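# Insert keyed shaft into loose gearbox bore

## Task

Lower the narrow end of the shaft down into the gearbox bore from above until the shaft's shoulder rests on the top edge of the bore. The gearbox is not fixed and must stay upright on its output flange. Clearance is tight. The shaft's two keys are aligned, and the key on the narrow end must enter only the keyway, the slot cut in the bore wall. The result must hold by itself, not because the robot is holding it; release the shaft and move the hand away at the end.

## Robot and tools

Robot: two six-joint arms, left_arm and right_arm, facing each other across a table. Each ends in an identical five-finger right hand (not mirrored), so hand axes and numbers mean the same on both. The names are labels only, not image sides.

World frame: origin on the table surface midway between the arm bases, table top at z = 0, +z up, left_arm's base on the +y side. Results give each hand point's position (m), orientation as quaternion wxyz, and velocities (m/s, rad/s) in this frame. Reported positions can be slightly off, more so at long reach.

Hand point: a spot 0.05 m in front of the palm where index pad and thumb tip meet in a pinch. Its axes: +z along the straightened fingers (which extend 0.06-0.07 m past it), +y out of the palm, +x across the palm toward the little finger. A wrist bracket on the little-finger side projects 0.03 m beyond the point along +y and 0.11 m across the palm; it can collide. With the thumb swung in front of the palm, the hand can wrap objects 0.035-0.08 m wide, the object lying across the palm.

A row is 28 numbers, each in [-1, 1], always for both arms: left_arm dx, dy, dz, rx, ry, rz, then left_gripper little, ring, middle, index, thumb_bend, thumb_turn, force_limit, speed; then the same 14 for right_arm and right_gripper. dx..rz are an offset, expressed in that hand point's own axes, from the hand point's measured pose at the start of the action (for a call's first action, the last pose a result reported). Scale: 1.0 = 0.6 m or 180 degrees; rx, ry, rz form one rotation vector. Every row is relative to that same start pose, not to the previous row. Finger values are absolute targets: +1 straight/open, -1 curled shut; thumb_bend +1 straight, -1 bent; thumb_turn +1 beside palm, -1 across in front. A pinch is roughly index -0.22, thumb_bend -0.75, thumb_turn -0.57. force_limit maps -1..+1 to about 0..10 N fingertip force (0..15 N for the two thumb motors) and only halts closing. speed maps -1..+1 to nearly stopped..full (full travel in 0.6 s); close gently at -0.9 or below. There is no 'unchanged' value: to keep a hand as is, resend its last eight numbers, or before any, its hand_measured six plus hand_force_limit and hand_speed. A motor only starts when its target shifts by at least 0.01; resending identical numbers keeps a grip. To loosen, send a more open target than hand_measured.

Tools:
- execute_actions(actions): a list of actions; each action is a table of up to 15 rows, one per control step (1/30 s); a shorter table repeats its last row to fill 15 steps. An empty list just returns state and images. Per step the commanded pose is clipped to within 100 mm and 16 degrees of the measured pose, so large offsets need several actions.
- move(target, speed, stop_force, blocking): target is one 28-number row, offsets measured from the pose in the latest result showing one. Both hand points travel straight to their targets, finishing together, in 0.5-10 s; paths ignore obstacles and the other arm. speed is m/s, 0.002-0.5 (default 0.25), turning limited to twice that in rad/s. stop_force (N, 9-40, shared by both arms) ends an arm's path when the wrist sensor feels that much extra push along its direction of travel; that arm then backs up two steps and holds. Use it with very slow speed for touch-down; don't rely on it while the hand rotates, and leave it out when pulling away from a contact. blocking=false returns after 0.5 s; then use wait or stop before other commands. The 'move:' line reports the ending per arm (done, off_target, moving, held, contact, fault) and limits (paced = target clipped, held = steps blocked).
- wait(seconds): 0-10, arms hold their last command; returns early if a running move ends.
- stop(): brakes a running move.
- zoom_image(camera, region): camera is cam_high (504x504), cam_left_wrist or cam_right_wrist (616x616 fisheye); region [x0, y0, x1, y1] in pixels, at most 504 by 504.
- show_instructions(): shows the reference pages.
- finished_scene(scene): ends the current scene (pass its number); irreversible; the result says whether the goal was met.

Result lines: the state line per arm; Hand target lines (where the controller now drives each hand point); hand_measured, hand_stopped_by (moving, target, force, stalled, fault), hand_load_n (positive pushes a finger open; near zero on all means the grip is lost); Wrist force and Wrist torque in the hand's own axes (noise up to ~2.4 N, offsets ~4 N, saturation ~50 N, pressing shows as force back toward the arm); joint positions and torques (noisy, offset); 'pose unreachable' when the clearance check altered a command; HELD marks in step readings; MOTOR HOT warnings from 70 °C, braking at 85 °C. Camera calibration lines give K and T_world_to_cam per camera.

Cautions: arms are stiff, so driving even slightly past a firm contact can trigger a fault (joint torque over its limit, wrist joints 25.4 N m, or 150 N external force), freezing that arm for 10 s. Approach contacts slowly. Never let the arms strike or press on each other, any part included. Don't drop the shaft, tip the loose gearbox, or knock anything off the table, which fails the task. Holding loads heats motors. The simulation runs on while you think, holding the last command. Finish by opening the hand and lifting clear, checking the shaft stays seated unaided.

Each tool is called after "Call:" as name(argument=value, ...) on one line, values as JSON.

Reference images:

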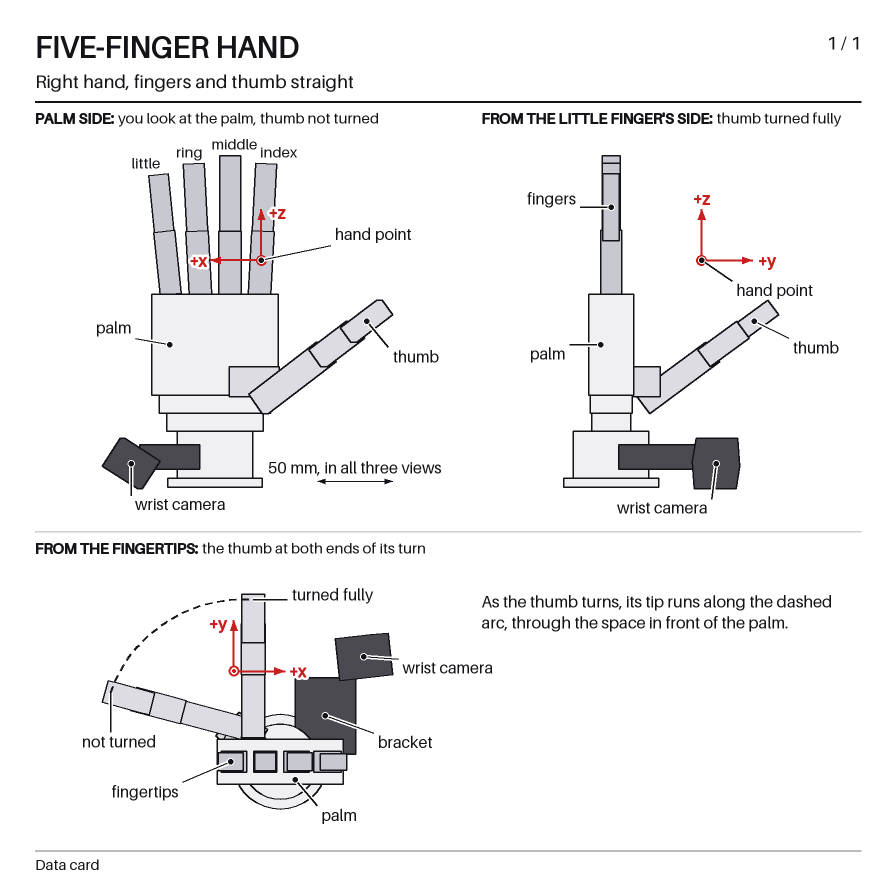

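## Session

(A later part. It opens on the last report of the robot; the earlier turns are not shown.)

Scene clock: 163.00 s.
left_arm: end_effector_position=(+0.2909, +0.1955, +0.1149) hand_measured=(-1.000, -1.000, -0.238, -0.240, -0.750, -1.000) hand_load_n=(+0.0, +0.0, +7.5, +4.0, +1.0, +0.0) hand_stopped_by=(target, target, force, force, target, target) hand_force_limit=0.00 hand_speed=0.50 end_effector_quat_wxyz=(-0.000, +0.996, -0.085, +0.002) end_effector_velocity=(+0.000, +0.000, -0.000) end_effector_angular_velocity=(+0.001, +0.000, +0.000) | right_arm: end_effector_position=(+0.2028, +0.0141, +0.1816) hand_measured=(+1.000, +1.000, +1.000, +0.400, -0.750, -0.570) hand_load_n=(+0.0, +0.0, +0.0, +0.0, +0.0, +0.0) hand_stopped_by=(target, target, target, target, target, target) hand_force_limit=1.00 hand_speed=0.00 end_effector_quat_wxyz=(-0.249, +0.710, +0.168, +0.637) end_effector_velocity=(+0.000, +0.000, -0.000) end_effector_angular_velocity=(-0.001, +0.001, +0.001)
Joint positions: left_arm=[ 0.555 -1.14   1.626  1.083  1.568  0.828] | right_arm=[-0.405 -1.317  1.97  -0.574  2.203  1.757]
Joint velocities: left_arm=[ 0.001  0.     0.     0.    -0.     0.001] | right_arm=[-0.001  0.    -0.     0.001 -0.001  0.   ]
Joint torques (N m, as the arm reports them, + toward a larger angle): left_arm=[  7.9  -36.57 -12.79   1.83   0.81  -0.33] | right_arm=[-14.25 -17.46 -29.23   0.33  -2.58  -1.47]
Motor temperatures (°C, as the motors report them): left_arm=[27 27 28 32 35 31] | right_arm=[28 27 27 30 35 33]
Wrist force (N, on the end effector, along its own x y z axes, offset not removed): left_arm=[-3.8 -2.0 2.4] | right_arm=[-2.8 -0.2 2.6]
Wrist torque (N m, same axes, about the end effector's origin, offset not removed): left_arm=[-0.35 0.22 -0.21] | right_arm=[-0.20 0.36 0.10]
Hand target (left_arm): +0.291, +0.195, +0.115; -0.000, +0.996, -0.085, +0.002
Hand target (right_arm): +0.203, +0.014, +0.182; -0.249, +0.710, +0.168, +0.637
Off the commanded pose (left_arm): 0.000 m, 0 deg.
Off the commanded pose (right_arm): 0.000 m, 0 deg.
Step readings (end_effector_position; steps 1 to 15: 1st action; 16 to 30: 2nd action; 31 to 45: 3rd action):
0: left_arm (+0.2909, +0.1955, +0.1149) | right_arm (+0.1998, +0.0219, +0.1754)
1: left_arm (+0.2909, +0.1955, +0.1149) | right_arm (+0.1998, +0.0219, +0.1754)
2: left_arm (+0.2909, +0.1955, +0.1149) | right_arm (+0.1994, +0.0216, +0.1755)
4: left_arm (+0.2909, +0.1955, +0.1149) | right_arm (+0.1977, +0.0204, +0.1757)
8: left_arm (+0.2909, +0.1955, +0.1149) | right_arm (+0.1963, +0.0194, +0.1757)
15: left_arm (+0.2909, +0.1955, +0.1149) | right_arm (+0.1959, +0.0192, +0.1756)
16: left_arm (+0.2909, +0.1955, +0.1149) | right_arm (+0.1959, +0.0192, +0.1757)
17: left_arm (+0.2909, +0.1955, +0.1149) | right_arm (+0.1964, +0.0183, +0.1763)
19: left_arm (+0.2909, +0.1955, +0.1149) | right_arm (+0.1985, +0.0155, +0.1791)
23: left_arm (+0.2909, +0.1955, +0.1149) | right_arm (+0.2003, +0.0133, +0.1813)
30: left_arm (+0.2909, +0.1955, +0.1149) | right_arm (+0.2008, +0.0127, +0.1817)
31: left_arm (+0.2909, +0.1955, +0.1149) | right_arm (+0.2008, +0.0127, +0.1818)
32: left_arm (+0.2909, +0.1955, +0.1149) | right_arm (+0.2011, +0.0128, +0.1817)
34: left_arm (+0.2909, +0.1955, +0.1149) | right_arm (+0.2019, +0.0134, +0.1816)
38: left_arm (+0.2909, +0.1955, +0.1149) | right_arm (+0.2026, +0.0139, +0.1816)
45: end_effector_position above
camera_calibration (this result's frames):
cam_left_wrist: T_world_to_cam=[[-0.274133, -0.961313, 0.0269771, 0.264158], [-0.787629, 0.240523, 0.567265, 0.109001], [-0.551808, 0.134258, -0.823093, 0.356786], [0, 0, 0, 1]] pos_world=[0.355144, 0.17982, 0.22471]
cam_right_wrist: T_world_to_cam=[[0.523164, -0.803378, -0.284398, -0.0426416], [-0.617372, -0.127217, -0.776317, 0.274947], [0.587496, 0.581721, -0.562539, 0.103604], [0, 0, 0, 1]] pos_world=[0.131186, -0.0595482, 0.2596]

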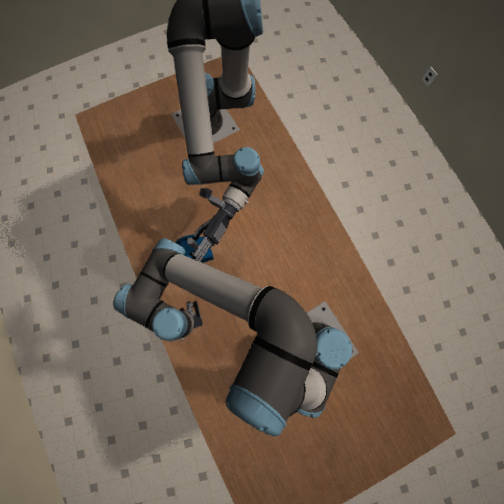

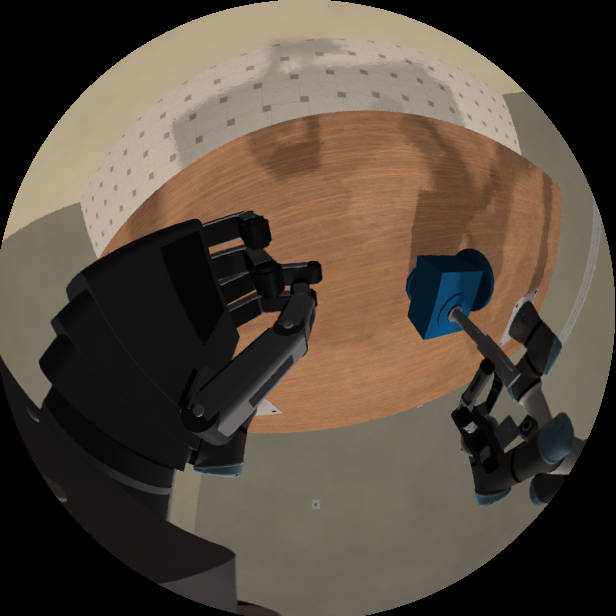

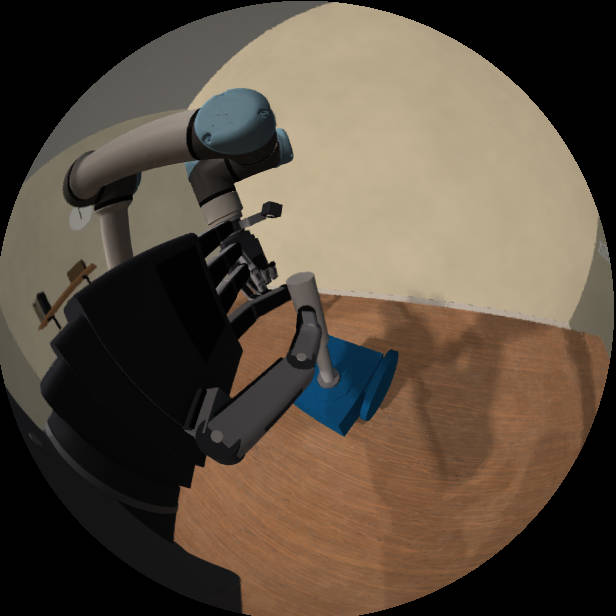

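Call:
execute_actions(actions=[[[0,0,0,0,0,0,-1,-1,-1,-1,-0.75,-1,0,0.5,0,0.004,0,0,0,0,1,1,1,0.2,-0.75,-0.57,1,-0.5]],[[0,0,0,0,0,0,-1,-1,-1,-1,-0.75,-1,0,0.5,0,0,0,0,0,0,1,1,1,-0.3,-0.75,-0.57,1,-0.8]],[[0,0,0,0,0,0,-1,-1,-1,-1,-0.75,-1,0,0.5,0,0,0,0,0,0,1,1,1,-0.3,-0.75,-0.57,1,-0.8]],[[0,0,0,0,0,0,-1,-1,-1,-1,-0.75,-1,0,0.5,0.004,-0.0006,0,0,0,0,1,1,1,-0.4,-0.75,-0.57,1,-0.8]]])

Call:
zoom_image(camera="cam_left_wrist", region=[435,293,495,353])

Call:
zoom_image(camera="cam_right_wrist", region=[250,250,370,400])

Scene clock: 165.27 s.
left_arm: end_effector_position=(+0.2909, +0.1955, +0.1149) hand_measured=(-1.000, -1.000, -0.238, -0.240, -0.750, -1.000) hand_load_n=(+0.0, +0.0, +7.5, +4.0, +1.0, +0.0) hand_stopped_by=(target, target, force, force, target, target) hand_force_limit=0.00 hand_speed=0.50 end_effector_quat_wxyz=(-0.000, +0.996, -0.085, +0.002) end_effector_velocity=(-0.000, +0.000, -0.000) end_effector_angular_velocity=(+0.001, +0.001, -0.002) | right_arm: end_effector_position=(+0.2042, +0.0122, +0.1837) hand_measured=(+1.000, +1.000, +1.000, +0.064, -0.746, -0.570) hand_load_n=(+0.0, +0.0, +0.0, +8.5, +4.5, +2.5) hand_stopped_by=(target, target, target, force, target, target) hand_force_limit=1.00 hand_speed=-0.80 end_effector_quat_wxyz=(-0.249, +0.710, +0.168, +0.637) end_effector_velocity=(+0.000, +0.000, +0.001) end_effector_angular_velocity=(+0.001, -0.001, -0.001)
Joint positions: left_arm=[ 0.555 -1.14   1.626  1.083  1.568  0.828] | right_arm=[-0.409 -1.324  1.973 -0.57   2.198  1.757]
Joint velocities: left_arm=[-0.    -0.     0.001  0.001  0.     0.001] | right_arm=[-0.    -0.    -0.001  0.     0.    -0.   ]
Joint torques (N m, as the arm reports them, + toward a larger angle): left_arm=[  7.67 -36.92 -12.78   1.78   0.78  -0.28] | right_arm=[-15.66 -37.97 -32.21  -0.82  -2.17  -1.61]
Motor temperatures (°C, as the motors report them): left_arm=[27 27 28 32 35 31] | right_arm=[28 27 27 30 35 33]
Wrist force (N, on the end effector, along its own x y z axes, offset not removed): left_arm=[-5.9 1.9 -0.1] | right_arm=[-8.8 -2.4 3.4]
Wrist torque (N m, same axes, about the end effector's origin, offset not removed): left_arm=[0.38 0.70 -0.44] | right_arm=[-0.65 0.40 0.13]
Hand target (left_arm): +0.291, +0.195, +0.115; -0.000, +0.996, -0.085, +0.002
Hand target (right_arm): +0.204, +0.012, +0.184; -0.249, +0.710, +0.168, +0.637
Off the commanded pose (left_arm): 0.000 m, 0 deg.
Off the commanded pose (right_arm): 0.000 m, 0 deg.
Step readings (end_effector_position; steps 1 to 15: 1st action; 16 to 30: 2nd action; 31 to 45: 3rd action; 46 to 60: 4th action):
0: left_arm (+0.2909, +0.1955, +0.1149) | right_arm (+0.2028, +0.0141, +0.1816)
1: left_arm (+0.2909, +0.1955, +0.1149) | right_arm (+0.2028, +0.0141, +0.1816)
2: left_arm (+0.2909, +0.1955, +0.1149) | right_arm (+0.2030, +0.0139, +0.1816)
4: left_arm (+0.2909, +0.1955, +0.1149) | right_arm (+0.2036, +0.0130, +0.1814)
8: left_arm (+0.2909, +0.1955, +0.1149) | right_arm (+0.2040, +0.0123, +0.1813)
15: left_arm (+0.2909, +0.1955, +0.1149) | right_arm (+0.2041, +0.0121, +0.1813)
16: left_arm (+0.2909, +0.1955, +0.1149) | right_arm (+0.2041, +0.0121, +0.1813)
17: left_arm (+0.2909, +0.1955, +0.1149) | right_arm (+0.2041, +0.0121, +0.1813)
19: left_arm (+0.2909, +0.1955, +0.1149) | right_arm (+0.2041, +0.0121, +0.1813)
23: left_arm (+0.2909, +0.1955, +0.1149) | right_arm (+0.2041, +0.0121, +0.1813)
30: left_arm (+0.2909, +0.1955, +0.1149) | right_arm (+0.2041, +0.0121, +0.1813)
31: left_arm (+0.2909, +0.1955, +0.1149) | right_arm (+0.2041, +0.0121, +0.1813)
32: left_arm (+0.2909, +0.1955, +0.1149) | right_arm (+0.2041, +0.0121, +0.1813)
34: left_arm (+0.2909, +0.1955, +0.1149) | right_arm (+0.2041, +0.0121, +0.1813)
38: left_arm (+0.2909, +0.1955, +0.1149) | right_arm (+0.2041, +0.0121, +0.1813)
45: left_arm (+0.2909, +0.1955, +0.1149) | right_arm (+0.2041, +0.0121, +0.1813)
46: left_arm (+0.2909, +0.1955, +0.1149) | right_arm (+0.2041, +0.0121, +0.1813)
47: left_arm (+0.2909, +0.1955, +0.1149) | right_arm (+0.2041, +0.0121, +0.1815)
49: left_arm (+0.2909, +0.1955, +0.1149) | right_arm (+0.2041, +0.0121, +0.1825)
53: left_arm (+0.2909, +0.1955, +0.1149) | right_arm (+0.2042, +0.0122, +0.1834)
60: end_effector_position above
camera_calibration (this result's frames):
cam_left_wrist: T_world_to_cam=[[-0.274133, -0.961313, 0.0269771, 0.264158], [-0.787629, 0.240523, 0.567265, 0.109001], [-0.551808, 0.134258, -0.823094, 0.356787], [0, 0, 0, 1]] pos_world=[0.355144, 0.17982, 0.22471]
cam_right_wrist: T_world_to_cam=[[0.523178, -0.803376, -0.284381, -0.0443031], [-0.617372, -0.127246, -0.776312, 0.277205], [0.587484, 0.581718, -0.562554, 0.105011], [0, 0, 0, 1]] pos_world=[0.132625, -0.0614054, 0.261673]

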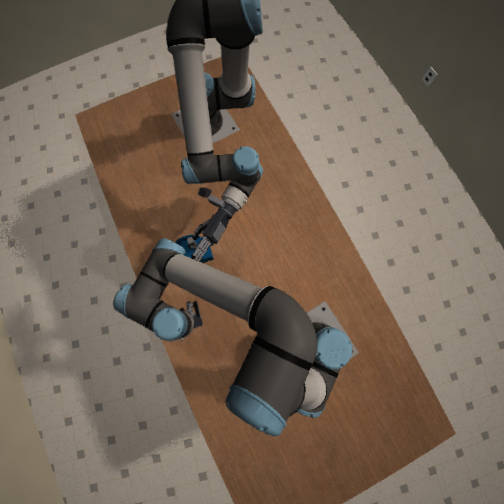

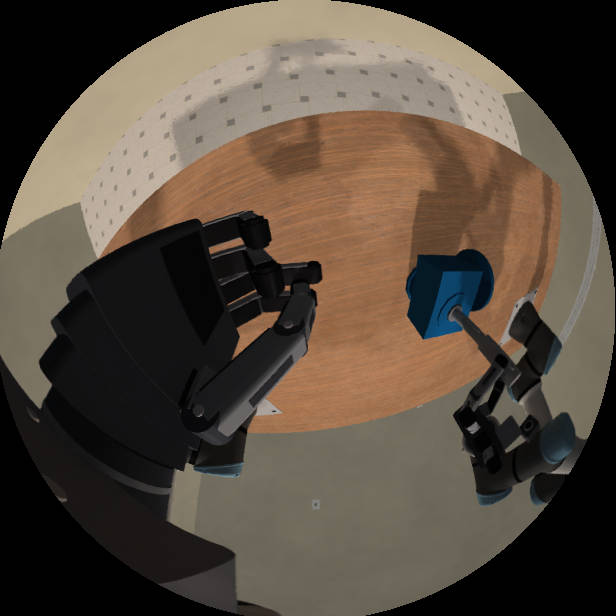

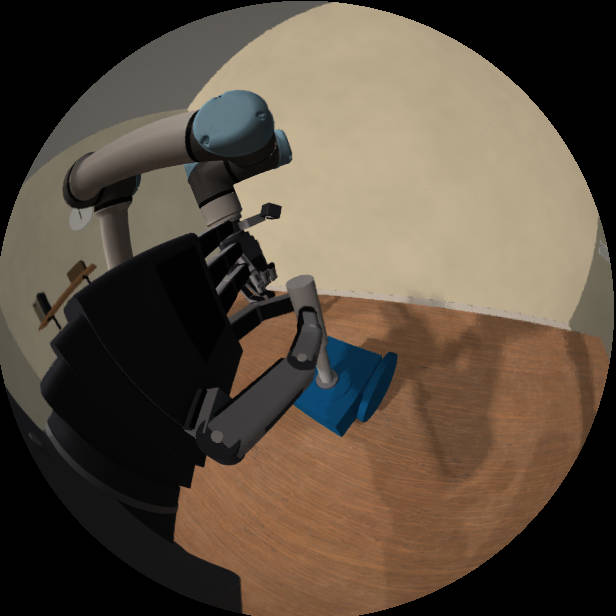

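Region (435, 293, 495, 353) of cam_left_wrist's 616x616 image, scaled by 8.400, with more detail than that image has.

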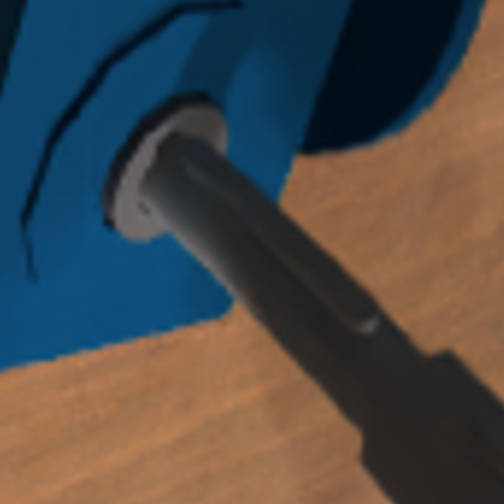

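Region (250, 250, 370, 400) of cam_right_wrist's 616x616 image, scaled by 3.360, with more detail than that image has; it fills the left 403 columns of this view, and the rest is white.

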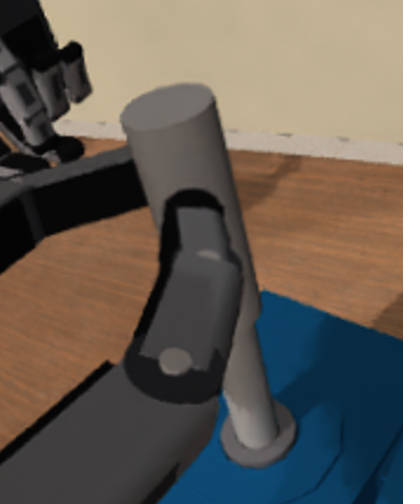

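Call:
move(target=[0,0,0,0,0,0,-1,-1,-1,-1,-0.75,-1,0,0.5,0,-0.009,0,0,0,0,1,1,1,-0.5,-0.75,-0.57,1,-0.8], speed=0.01)

Call:
zoom_image(camera="cam_left_wrist", region=[440,298,480,338])

Call:
zoom_image(camera="cam_left_wrist", region=[430,290,540,410])

Scene clock: 166.33 s.
left_arm: end_effector_position=(+0.2909, +0.1955, +0.1149) hand_measured=(-1.000, -1.000, -0.238, -0.240, -0.750, -1.000) hand_load_n=(+0.0, +0.0, +7.5, +4.0, +1.0, +0.0) hand_stopped_by=(target, target, force, force, target, target) hand_force_limit=0.00 hand_speed=0.50 end_effector_quat_wxyz=(-0.000, +0.996, -0.085, +0.002) end_effector_velocity=(+0.000, -0.000, -0.000) end_effector_angular_velocity=(-0.001, -0.002, -0.000) | right_arm: end_effector_position=(+0.2013, +0.0166, +0.1844) hand_measured=(+1.000, +1.000, +1.000, +0.058, -0.746, -0.570) hand_load_n=(+0.0, +0.0, +0.0, +10.0, +4.5, +1.0) hand_stopped_by=(target, target, target, force, target, target) hand_force_limit=1.00 hand_speed=-0.80 end_effector_quat_wxyz=(-0.249, +0.710, +0.168, +0.637) end_effector_velocity=(-0.001, +0.001, +0.000) end_effector_angular_velocity=(-0.000, +0.000, +0.000)
Joint positions: left_arm=[ 0.555 -1.14   1.626  1.083  1.568  0.828] | right_arm=[-0.399 -1.316  1.959 -0.564  2.209  1.758]
Joint velocities: left_arm=[-0.    -0.    -0.    -0.001 -0.     0.   ] | right_arm=[ 0.003  0.002 -0.004  0.002  0.003  0.   ]
Joint torques (N m, as the arm reports them, + toward a larger angle): left_arm=[  8.39 -36.46 -12.97   1.8    0.84  -0.26] | right_arm=[ 12.99 -19.72 -29.83   0.07   2.63   1.77]
Motor temperatures (°C, as the motors report them): left_arm=[27 27 28 32 35 31] | right_arm=[28 27 27 30 35 33]
Wrist force (N, on the end effector, along its own x y z axes, offset not removed): left_arm=[-5.4 0.4 -0.6] | right_arm=[-2.9 -1.2 3.1]
Wrist torque (N m, same axes, about the end effector's origin, offset not removed): left_arm=[0.20 0.79 -0.24] | right_arm=[-0.58 0.30 0.09]
Hand target (left_arm): +0.291, +0.195, +0.115; -0.000, +0.996, -0.085, +0.002
Hand target (right_arm): +0.201, +0.017, +0.184; -0.249, +0.710, +0.168, +0.637
Off the commanded pose (left_arm): 0.000 m, 0 deg.
Off the commanded pose (right_arm): 0.000 m, 0 deg.
move: done
camera_calibration (this result's frames):
cam_left_wrist: T_world_to_cam=[[-0.274133, -0.961313, 0.0269771, 0.264158], [-0.787629, 0.240523, 0.567265, 0.109001], [-0.551808, 0.134258, -0.823094, 0.356786], [0, 0, 0, 1]] pos_world=[0.355144, 0.17982, 0.22471]
cam_right_wrist: T_world_to_cam=[[0.523182, -0.803376, -0.284373, -0.0390683], [-0.617359, -0.127245, -0.776323, 0.276515], [0.587494, 0.581718, -0.562543, 0.104618], [0, 0, 0, 1]] pos_world=[0.129686, -0.0570596, 0.262407]

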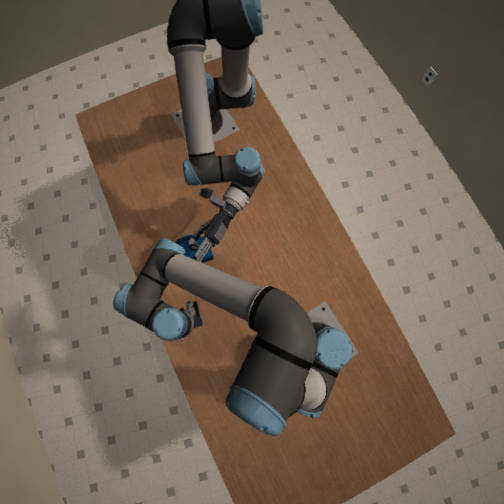

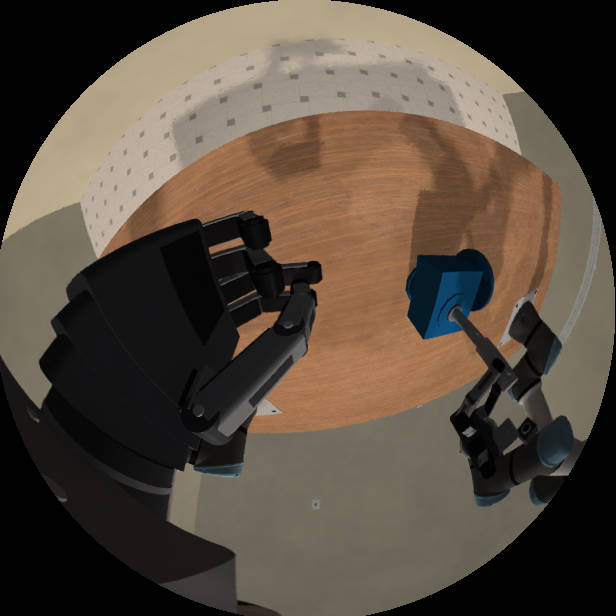

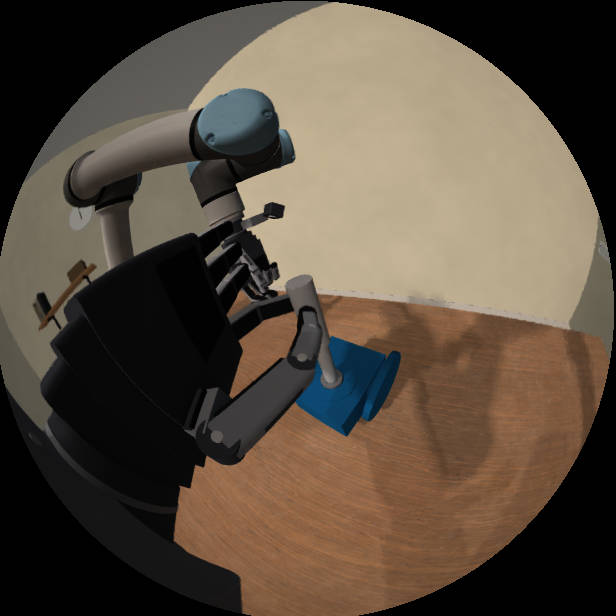

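Region (440, 298, 480, 338) of cam_left_wrist's 616x616 image, scaled by 12.600, with more detail than that image has.

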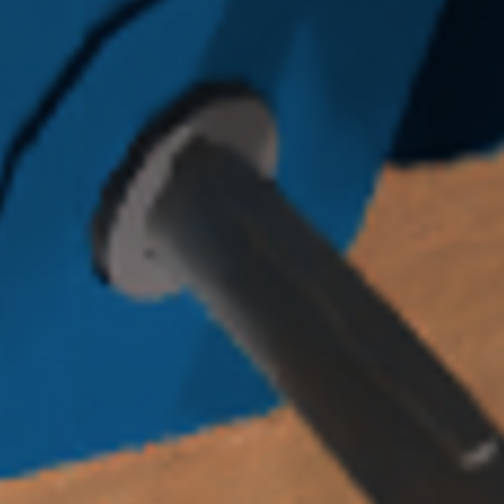

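Region (430, 290, 540, 410) of cam_left_wrist's 616x616 image, scaled by 4.200, with more detail than that image has; it fills the left 462 columns of this view, and the rest is white.

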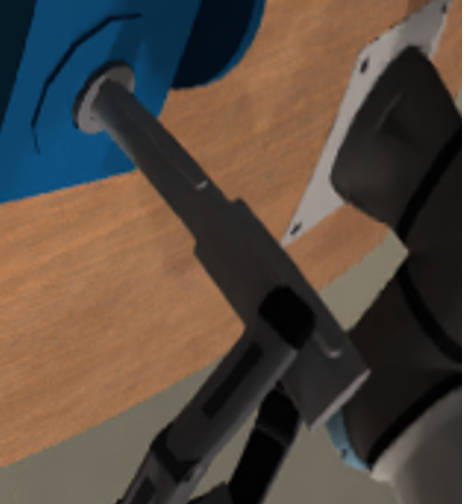

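Call:
move(target=[0,0,0,0,0,0,-1,-1,-1,-1,-0.75,-1,0,0.5,-0.01,0.0014,0.0006,0,0,0,1,1,1,-0.5,-0.75,-0.57,1,-0.8], speed=0.006, stop_force=9)

Call:
zoom_image(camera="cam_left_wrist", region=[440,298,480,338])

Scene clock: 167.27 s.
left_arm: end_effector_position=(+0.2909, +0.1955, +0.1149) hand_measured=(-1.000, -1.000, -0.238, -0.240, -0.750, -1.000) hand_load_n=(+0.0, +0.0, +7.5, +4.0, +1.0, +0.0) hand_stopped_by=(target, target, force, force, target, target) hand_force_limit=0.00 hand_speed=0.50 end_effector_quat_wxyz=(-0.000, +0.996, -0.085, +0.002) end_effector_velocity=(-0.001, +0.000, -0.000) end_effector_angular_velocity=(+0.001, +0.000, -0.000) | right_arm: end_effector_position=(+0.2012, +0.0165, +0.1816) hand_measured=(+1.000, +1.000, +1.000, +0.058, -0.746, -0.570) hand_load_n=(+0.0, +0.0, +0.0, +10.0, +3.5, -2.5) hand_stopped_by=(target, target, target, force, target, target) hand_force_limit=1.00 hand_speed=-0.80 end_effector_quat_wxyz=(-0.248, +0.710, +0.168, +0.637) end_effector_velocity=(+0.000, +0.000, +0.002) end_effector_angular_velocity=(-0.001, +0.000, +0.001)
Joint positions: left_arm=[ 0.555 -1.14   1.626  1.083  1.568  0.828] | right_arm=[-0.399 -1.312  1.962 -0.571  2.209  1.758]
Joint velocities: left_arm=[-0.001 -0.001  0.001  0.    -0.    -0.   ] | right_arm=[-0.001 -0.003 -0.003  0.006 -0.001 -0.   ]
Joint torques (N m, as the arm reports them, + toward a larger angle): left_arm=[  7.7  -36.48 -12.87   1.82   0.8   -0.35] | right_arm=[  6.88 -32.59 -26.64   1.03  -0.36   1.38]
Motor temperatures (°C, as the motors report them): left_arm=[27 27 28 32 35 31] | right_arm=[28 27 27 30 35 33]
Wrist force (N, on the end effector, along its own x y z axes, offset not removed): left_arm=[-4.7 0.4 1.1] | right_arm=[3.4 -0.9 2.5]
Wrist torque (N m, same axes, about the end effector's origin, offset not removed): left_arm=[-0.03 0.64 -0.28] | right_arm=[-0.25 0.22 0.19]
Hand target (left_arm): +0.291, +0.195, +0.115; -0.000, +0.996, -0.085, +0.002
Hand target (right_arm): +0.201, +0.017, +0.182; -0.249, +0.710, +0.168, +0.638
Off the commanded pose (left_arm): 0.000 m, 0 deg.
Off the commanded pose (right_arm): 0.003 m, 0 deg.
move: contact (right_arm)
camera_calibration (this result's frames):
cam_left_wrist: T_world_to_cam=[[-0.274133, -0.961313, 0.0269772, 0.264158], [-0.787629, 0.240523, 0.567265, 0.109001], [-0.551808, 0.134258, -0.823093, 0.356786], [0, 0, 0, 1]] pos_world=[0.355144, 0.17982, 0.22471]
cam_right_wrist: T_world_to_cam=[[0.523148, -0.803467, -0.284178, -0.0398675], [-0.617451, -0.127493, -0.776209, 0.274315], [0.587428, 0.581538, -0.562799, 0.103215], [0, 0, 0, 1]] pos_world=[0.129601, -0.0570824, 0.259686]

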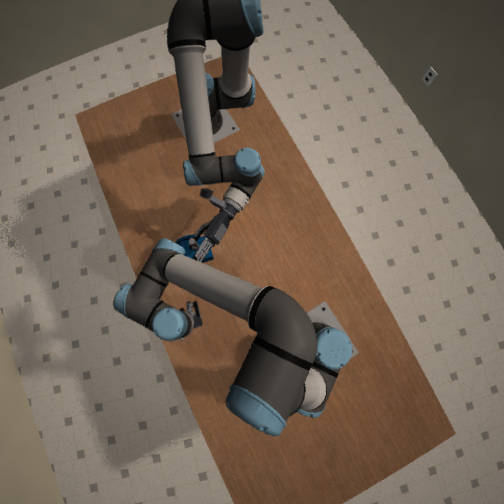

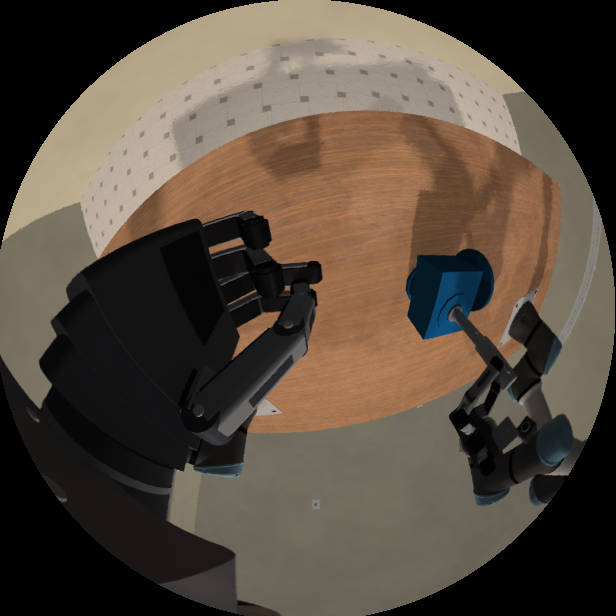

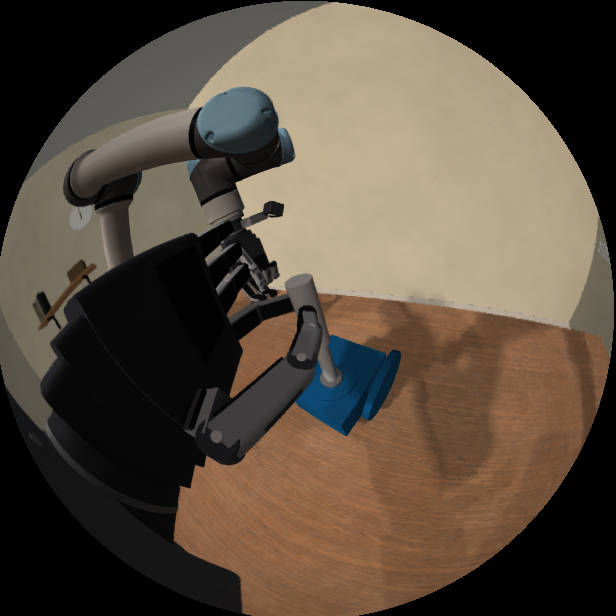

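Region (440, 298, 480, 338) of cam_left_wrist's 616x616 image, scaled by 12.600, with more detail than that image has.

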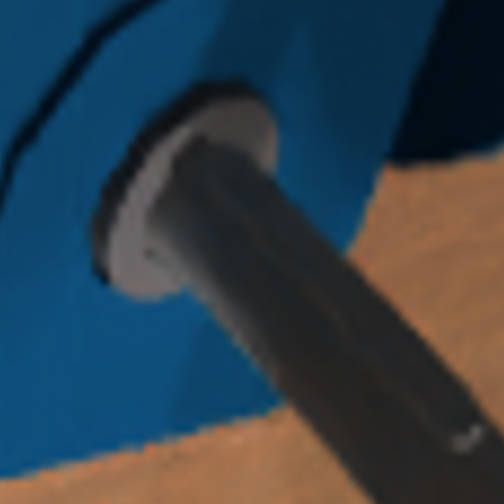

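Call:
move(target=[0,0,0,0,0,0,-1,-1,-1,-1,-0.75,-1,0,0.5,0.001,0.0021,-0.0006,0.0385,-0.0054,-0.0025,1,1,1,-0.55,-0.75,-0.57,1,-0.8], speed=0.04)

Call:
move(target=[0,0,0,0,0,0,-1,-1,-1,-1,-0.75,-1,0,0.5,-0.008,0.0011,0.0005,0,0,0,1,1,1,-0.55,-0.75,-0.57,1,-0.8], speed=0.005, stop_force=9)

Call:
zoom_image(camera="cam_left_wrist", region=[440,298,480,338])

Scene clock: 169.23 s.
left_arm: end_effector_position=(+0.2909, +0.1955, +0.1149) hand_measured=(-1.000, -1.000, -0.238, -0.240, -0.750, -1.000) hand_load_n=(+0.0, +0.0, +7.5, +4.0, +1.0, +0.0) hand_stopped_by=(target, target, force, force, target, target) hand_force_limit=0.00 hand_speed=0.50 end_effector_quat_wxyz=(-0.000, +0.996, -0.085, +0.002) end_effector_velocity=(-0.000, +0.001, -0.000) end_effector_angular_velocity=(+0.001, -0.001, -0.000) | right_arm: end_effector_position=(+0.2016, +0.0152, +0.1821) hand_measured=(+1.000, +1.000, +1.000, +0.056, -0.748, -0.570) hand_load_n=(+0.0, +0.0, +0.0, +10.5, +2.0, +1.0) hand_stopped_by=(target, target, target, force, target, target) hand_force_limit=1.00 hand_speed=-0.80 end_effector_quat_wxyz=(-0.287, +0.698, +0.211, +0.621) end_effector_velocity=(+0.001, -0.000, +0.000) end_effector_angular_velocity=(+0.000, -0.000, +0.010)
Joint positions: left_arm=[ 0.555 -1.14   1.626  1.083  1.568  0.828] | right_arm=[-0.457 -1.376  2.045 -0.597  2.03   1.742]
Joint velocities: left_arm=[ 0.    -0.001  0.002 -0.001 -0.001  0.   ] | right_arm=[-0.007 -0.005  0.007 -0.003 -0.017 -0.002]
Joint torques (N m, as the arm reports them, + toward a larger angle): left_arm=[  8.29 -36.77 -12.5    1.83   0.74  -0.3 ] | right_arm=[-14.33 -31.64  -8.34  -2.62  -2.54  -1.54]
Motor temperatures (°C, as the motors report them): left_arm=[27 27 28 32 35 31] | right_arm=[28 27 27 30 35 33]
Wrist force (N, on the end effector, along its own x y z axes, offset not removed): left_arm=[-2.6 -1.2 2.3] | right_arm=[1.1 -2.7 2.1]
Wrist torque (N m, same axes, about the end effector's origin, offset not removed): left_arm=[-0.09 0.44 -0.19] | right_arm=[-0.72 -0.17 0.49]
Hand target (left_arm): +0.291, +0.195, +0.115; -0.000, +0.996, -0.085, +0.002
Hand target (right_arm): +0.202, +0.015, +0.182; -0.287, +0.698, +0.211, +0.621
Off the commanded pose (left_arm): 0.000 m, 0 deg.
Off the commanded pose (right_arm): 0.000 m, 0 deg.
move: done
camera_calibration (this result's frames):
cam_left_wrist: T_world_to_cam=[[-0.274133, -0.961313, 0.0269769, 0.264158], [-0.787629, 0.240523, 0.567265, 0.109001], [-0.551808, 0.134258, -0.823093, 0.356786], [0, 0, 0, 1]] pos_world=[0.355144, 0.17982, 0.22471]
cam_right_wrist: T_world_to_cam=[[0.616676, -0.734127, -0.284196, -0.0609306], [-0.597551, -0.201506, -0.776099, 0.27185], [0.512488, 0.648423, -0.562942, 0.118046], [0, 0, 0, 1]] pos_world=[0.139522, -0.0664951, 0.260119]

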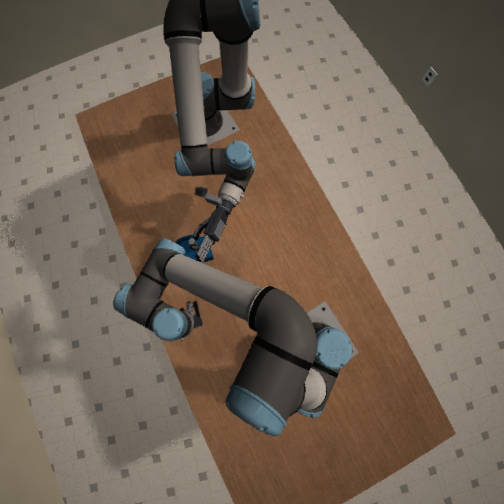

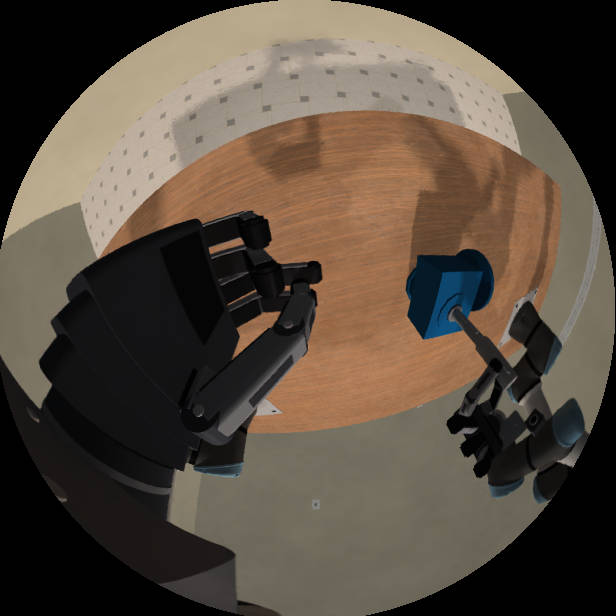

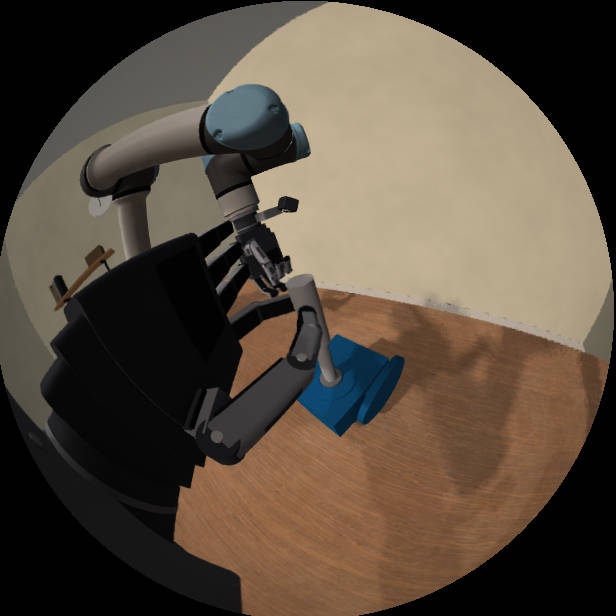

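Scene clock: 169.87 s.
left_arm: end_effector_position=(+0.2909, +0.1955, +0.1149) hand_measured=(-1.000, -1.000, -0.238, -0.240, -0.750, -1.000) hand_load_n=(+0.0, +0.0, +7.5, +4.0, +1.0, +0.0) hand_stopped_by=(target, target, force, force, target, target) hand_force_limit=0.00 hand_speed=0.50 end_effector_quat_wxyz=(-0.000, +0.996, -0.085, +0.002) end_effector_velocity=(+0.000, -0.000, +0.000) end_effector_angular_velocity=(-0.001, -0.001, +0.001) | right_arm: end_effector_position=(+0.2017, +0.0151, +0.1806) hand_measured=(+1.000, +1.000, +1.000, +0.056, -0.748, -0.570) hand_load_n=(+0.0, +0.0, +0.0, +10.0, +1.5, -3.0) hand_stopped_by=(target, target, target, force, target, target) hand_force_limit=1.00 hand_speed=-0.80 end_effector_quat_wxyz=(-0.287, +0.698, +0.211, +0.621) end_effector_velocity=(+0.000, +0.000, +0.003) end_effector_angular_velocity=(+0.001, -0.001, -0.000)
Joint positions: left_arm=[ 0.555 -1.14   1.626  1.083  1.568  0.828] | right_arm=[-0.457 -1.374  2.047 -0.601  2.03   1.742]
Joint velocities: left_arm=[-0.    -0.001  0.    -0.001  0.    -0.001] | right_arm=[-0.    -0.003 -0.003  0.005  0.    -0.   ]
Joint torques (N m, as the arm reports them, + toward a larger angle): left_arm=[  8.06 -36.49 -12.2    1.74   0.68  -0.24] | right_arm=[  1.35 -28.22 -26.66   1.52   2.39   0.79]
Motor temperatures (°C, as the motors report them): left_arm=[27 27 28 32 35 31] | right_arm=[28 27 27 30 35 33]
Wrist force (N, on the end effector, along its own x y z axes, offset not removed): left_arm=[-2.6 0.9 1.2] | right_arm=[4.2 -5.0 0.7]
Wrist torque (N m, same axes, about the end effector's origin, offset not removed): left_arm=[0.11 0.37 -0.19] | right_arm=[-0.36 0.56 0.21]
Hand target (left_arm): +0.291, +0.195, +0.115; -0.000, +0.996, -0.085, +0.002
Hand target (right_arm): +0.202, +0.015, +0.181; -0.287, +0.698, +0.211, +0.621
Off the commanded pose (left_arm): 0.000 m, 0 deg.
Off the commanded pose (right_arm): 0.003 m, 0 deg.
move: contact (right_arm)
camera_calibration (this result's frames):
cam_left_wrist: T_world_to_cam=[[-0.274133, -0.961313, 0.0269771, 0.264158], [-0.787629, 0.240523, 0.567265, 0.109001], [-0.551808, 0.134258, -0.823094, 0.356786], [0, 0, 0, 1]] pos_world=[0.355144, 0.17982, 0.22471]
cam_right_wrist: T_world_to_cam=[[0.616509, -0.734334, -0.284025, -0.0614932], [-0.597652, -0.201621, -0.77599, 0.270716], [0.51257, 0.648154, -0.563177, 0.117296], [0, 0, 0, 1]] pos_world=[0.139583, -0.0666003, 0.258666]

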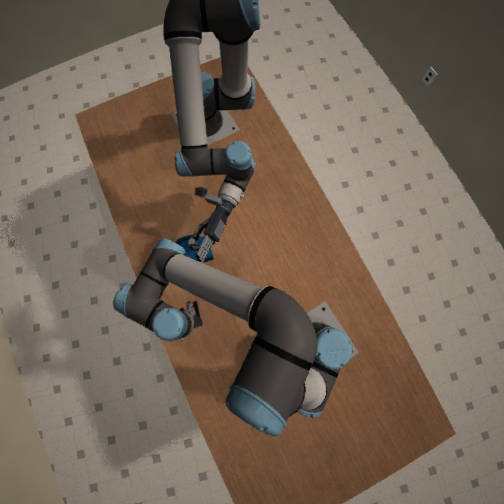

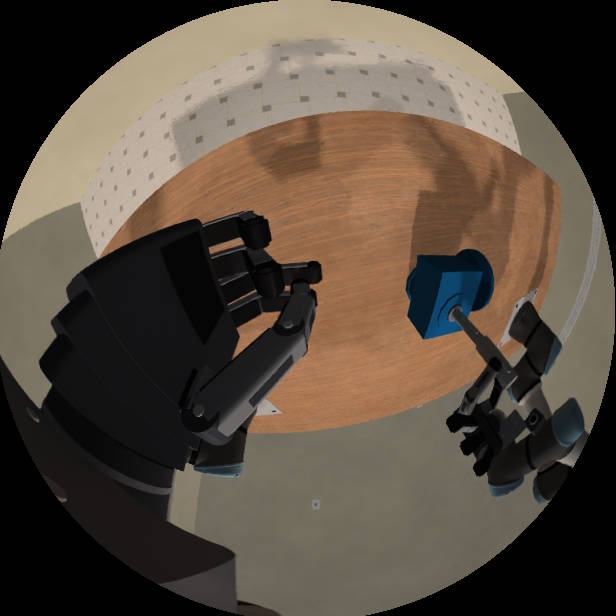

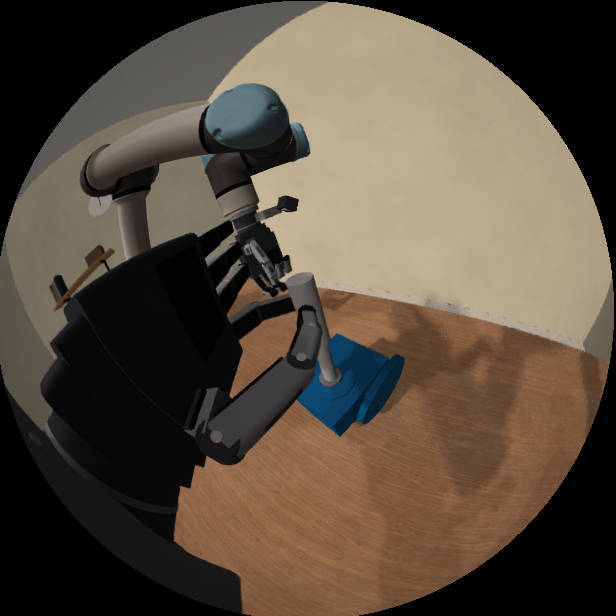

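Region (440, 298, 480, 338) of cam_left_wrist's 616x616 image, scaled by 12.600, with more detail than that image has.

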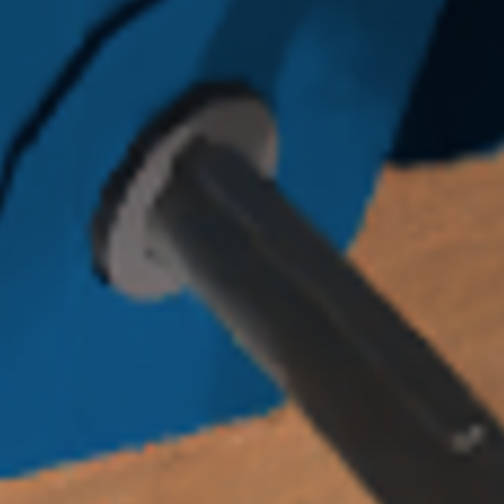

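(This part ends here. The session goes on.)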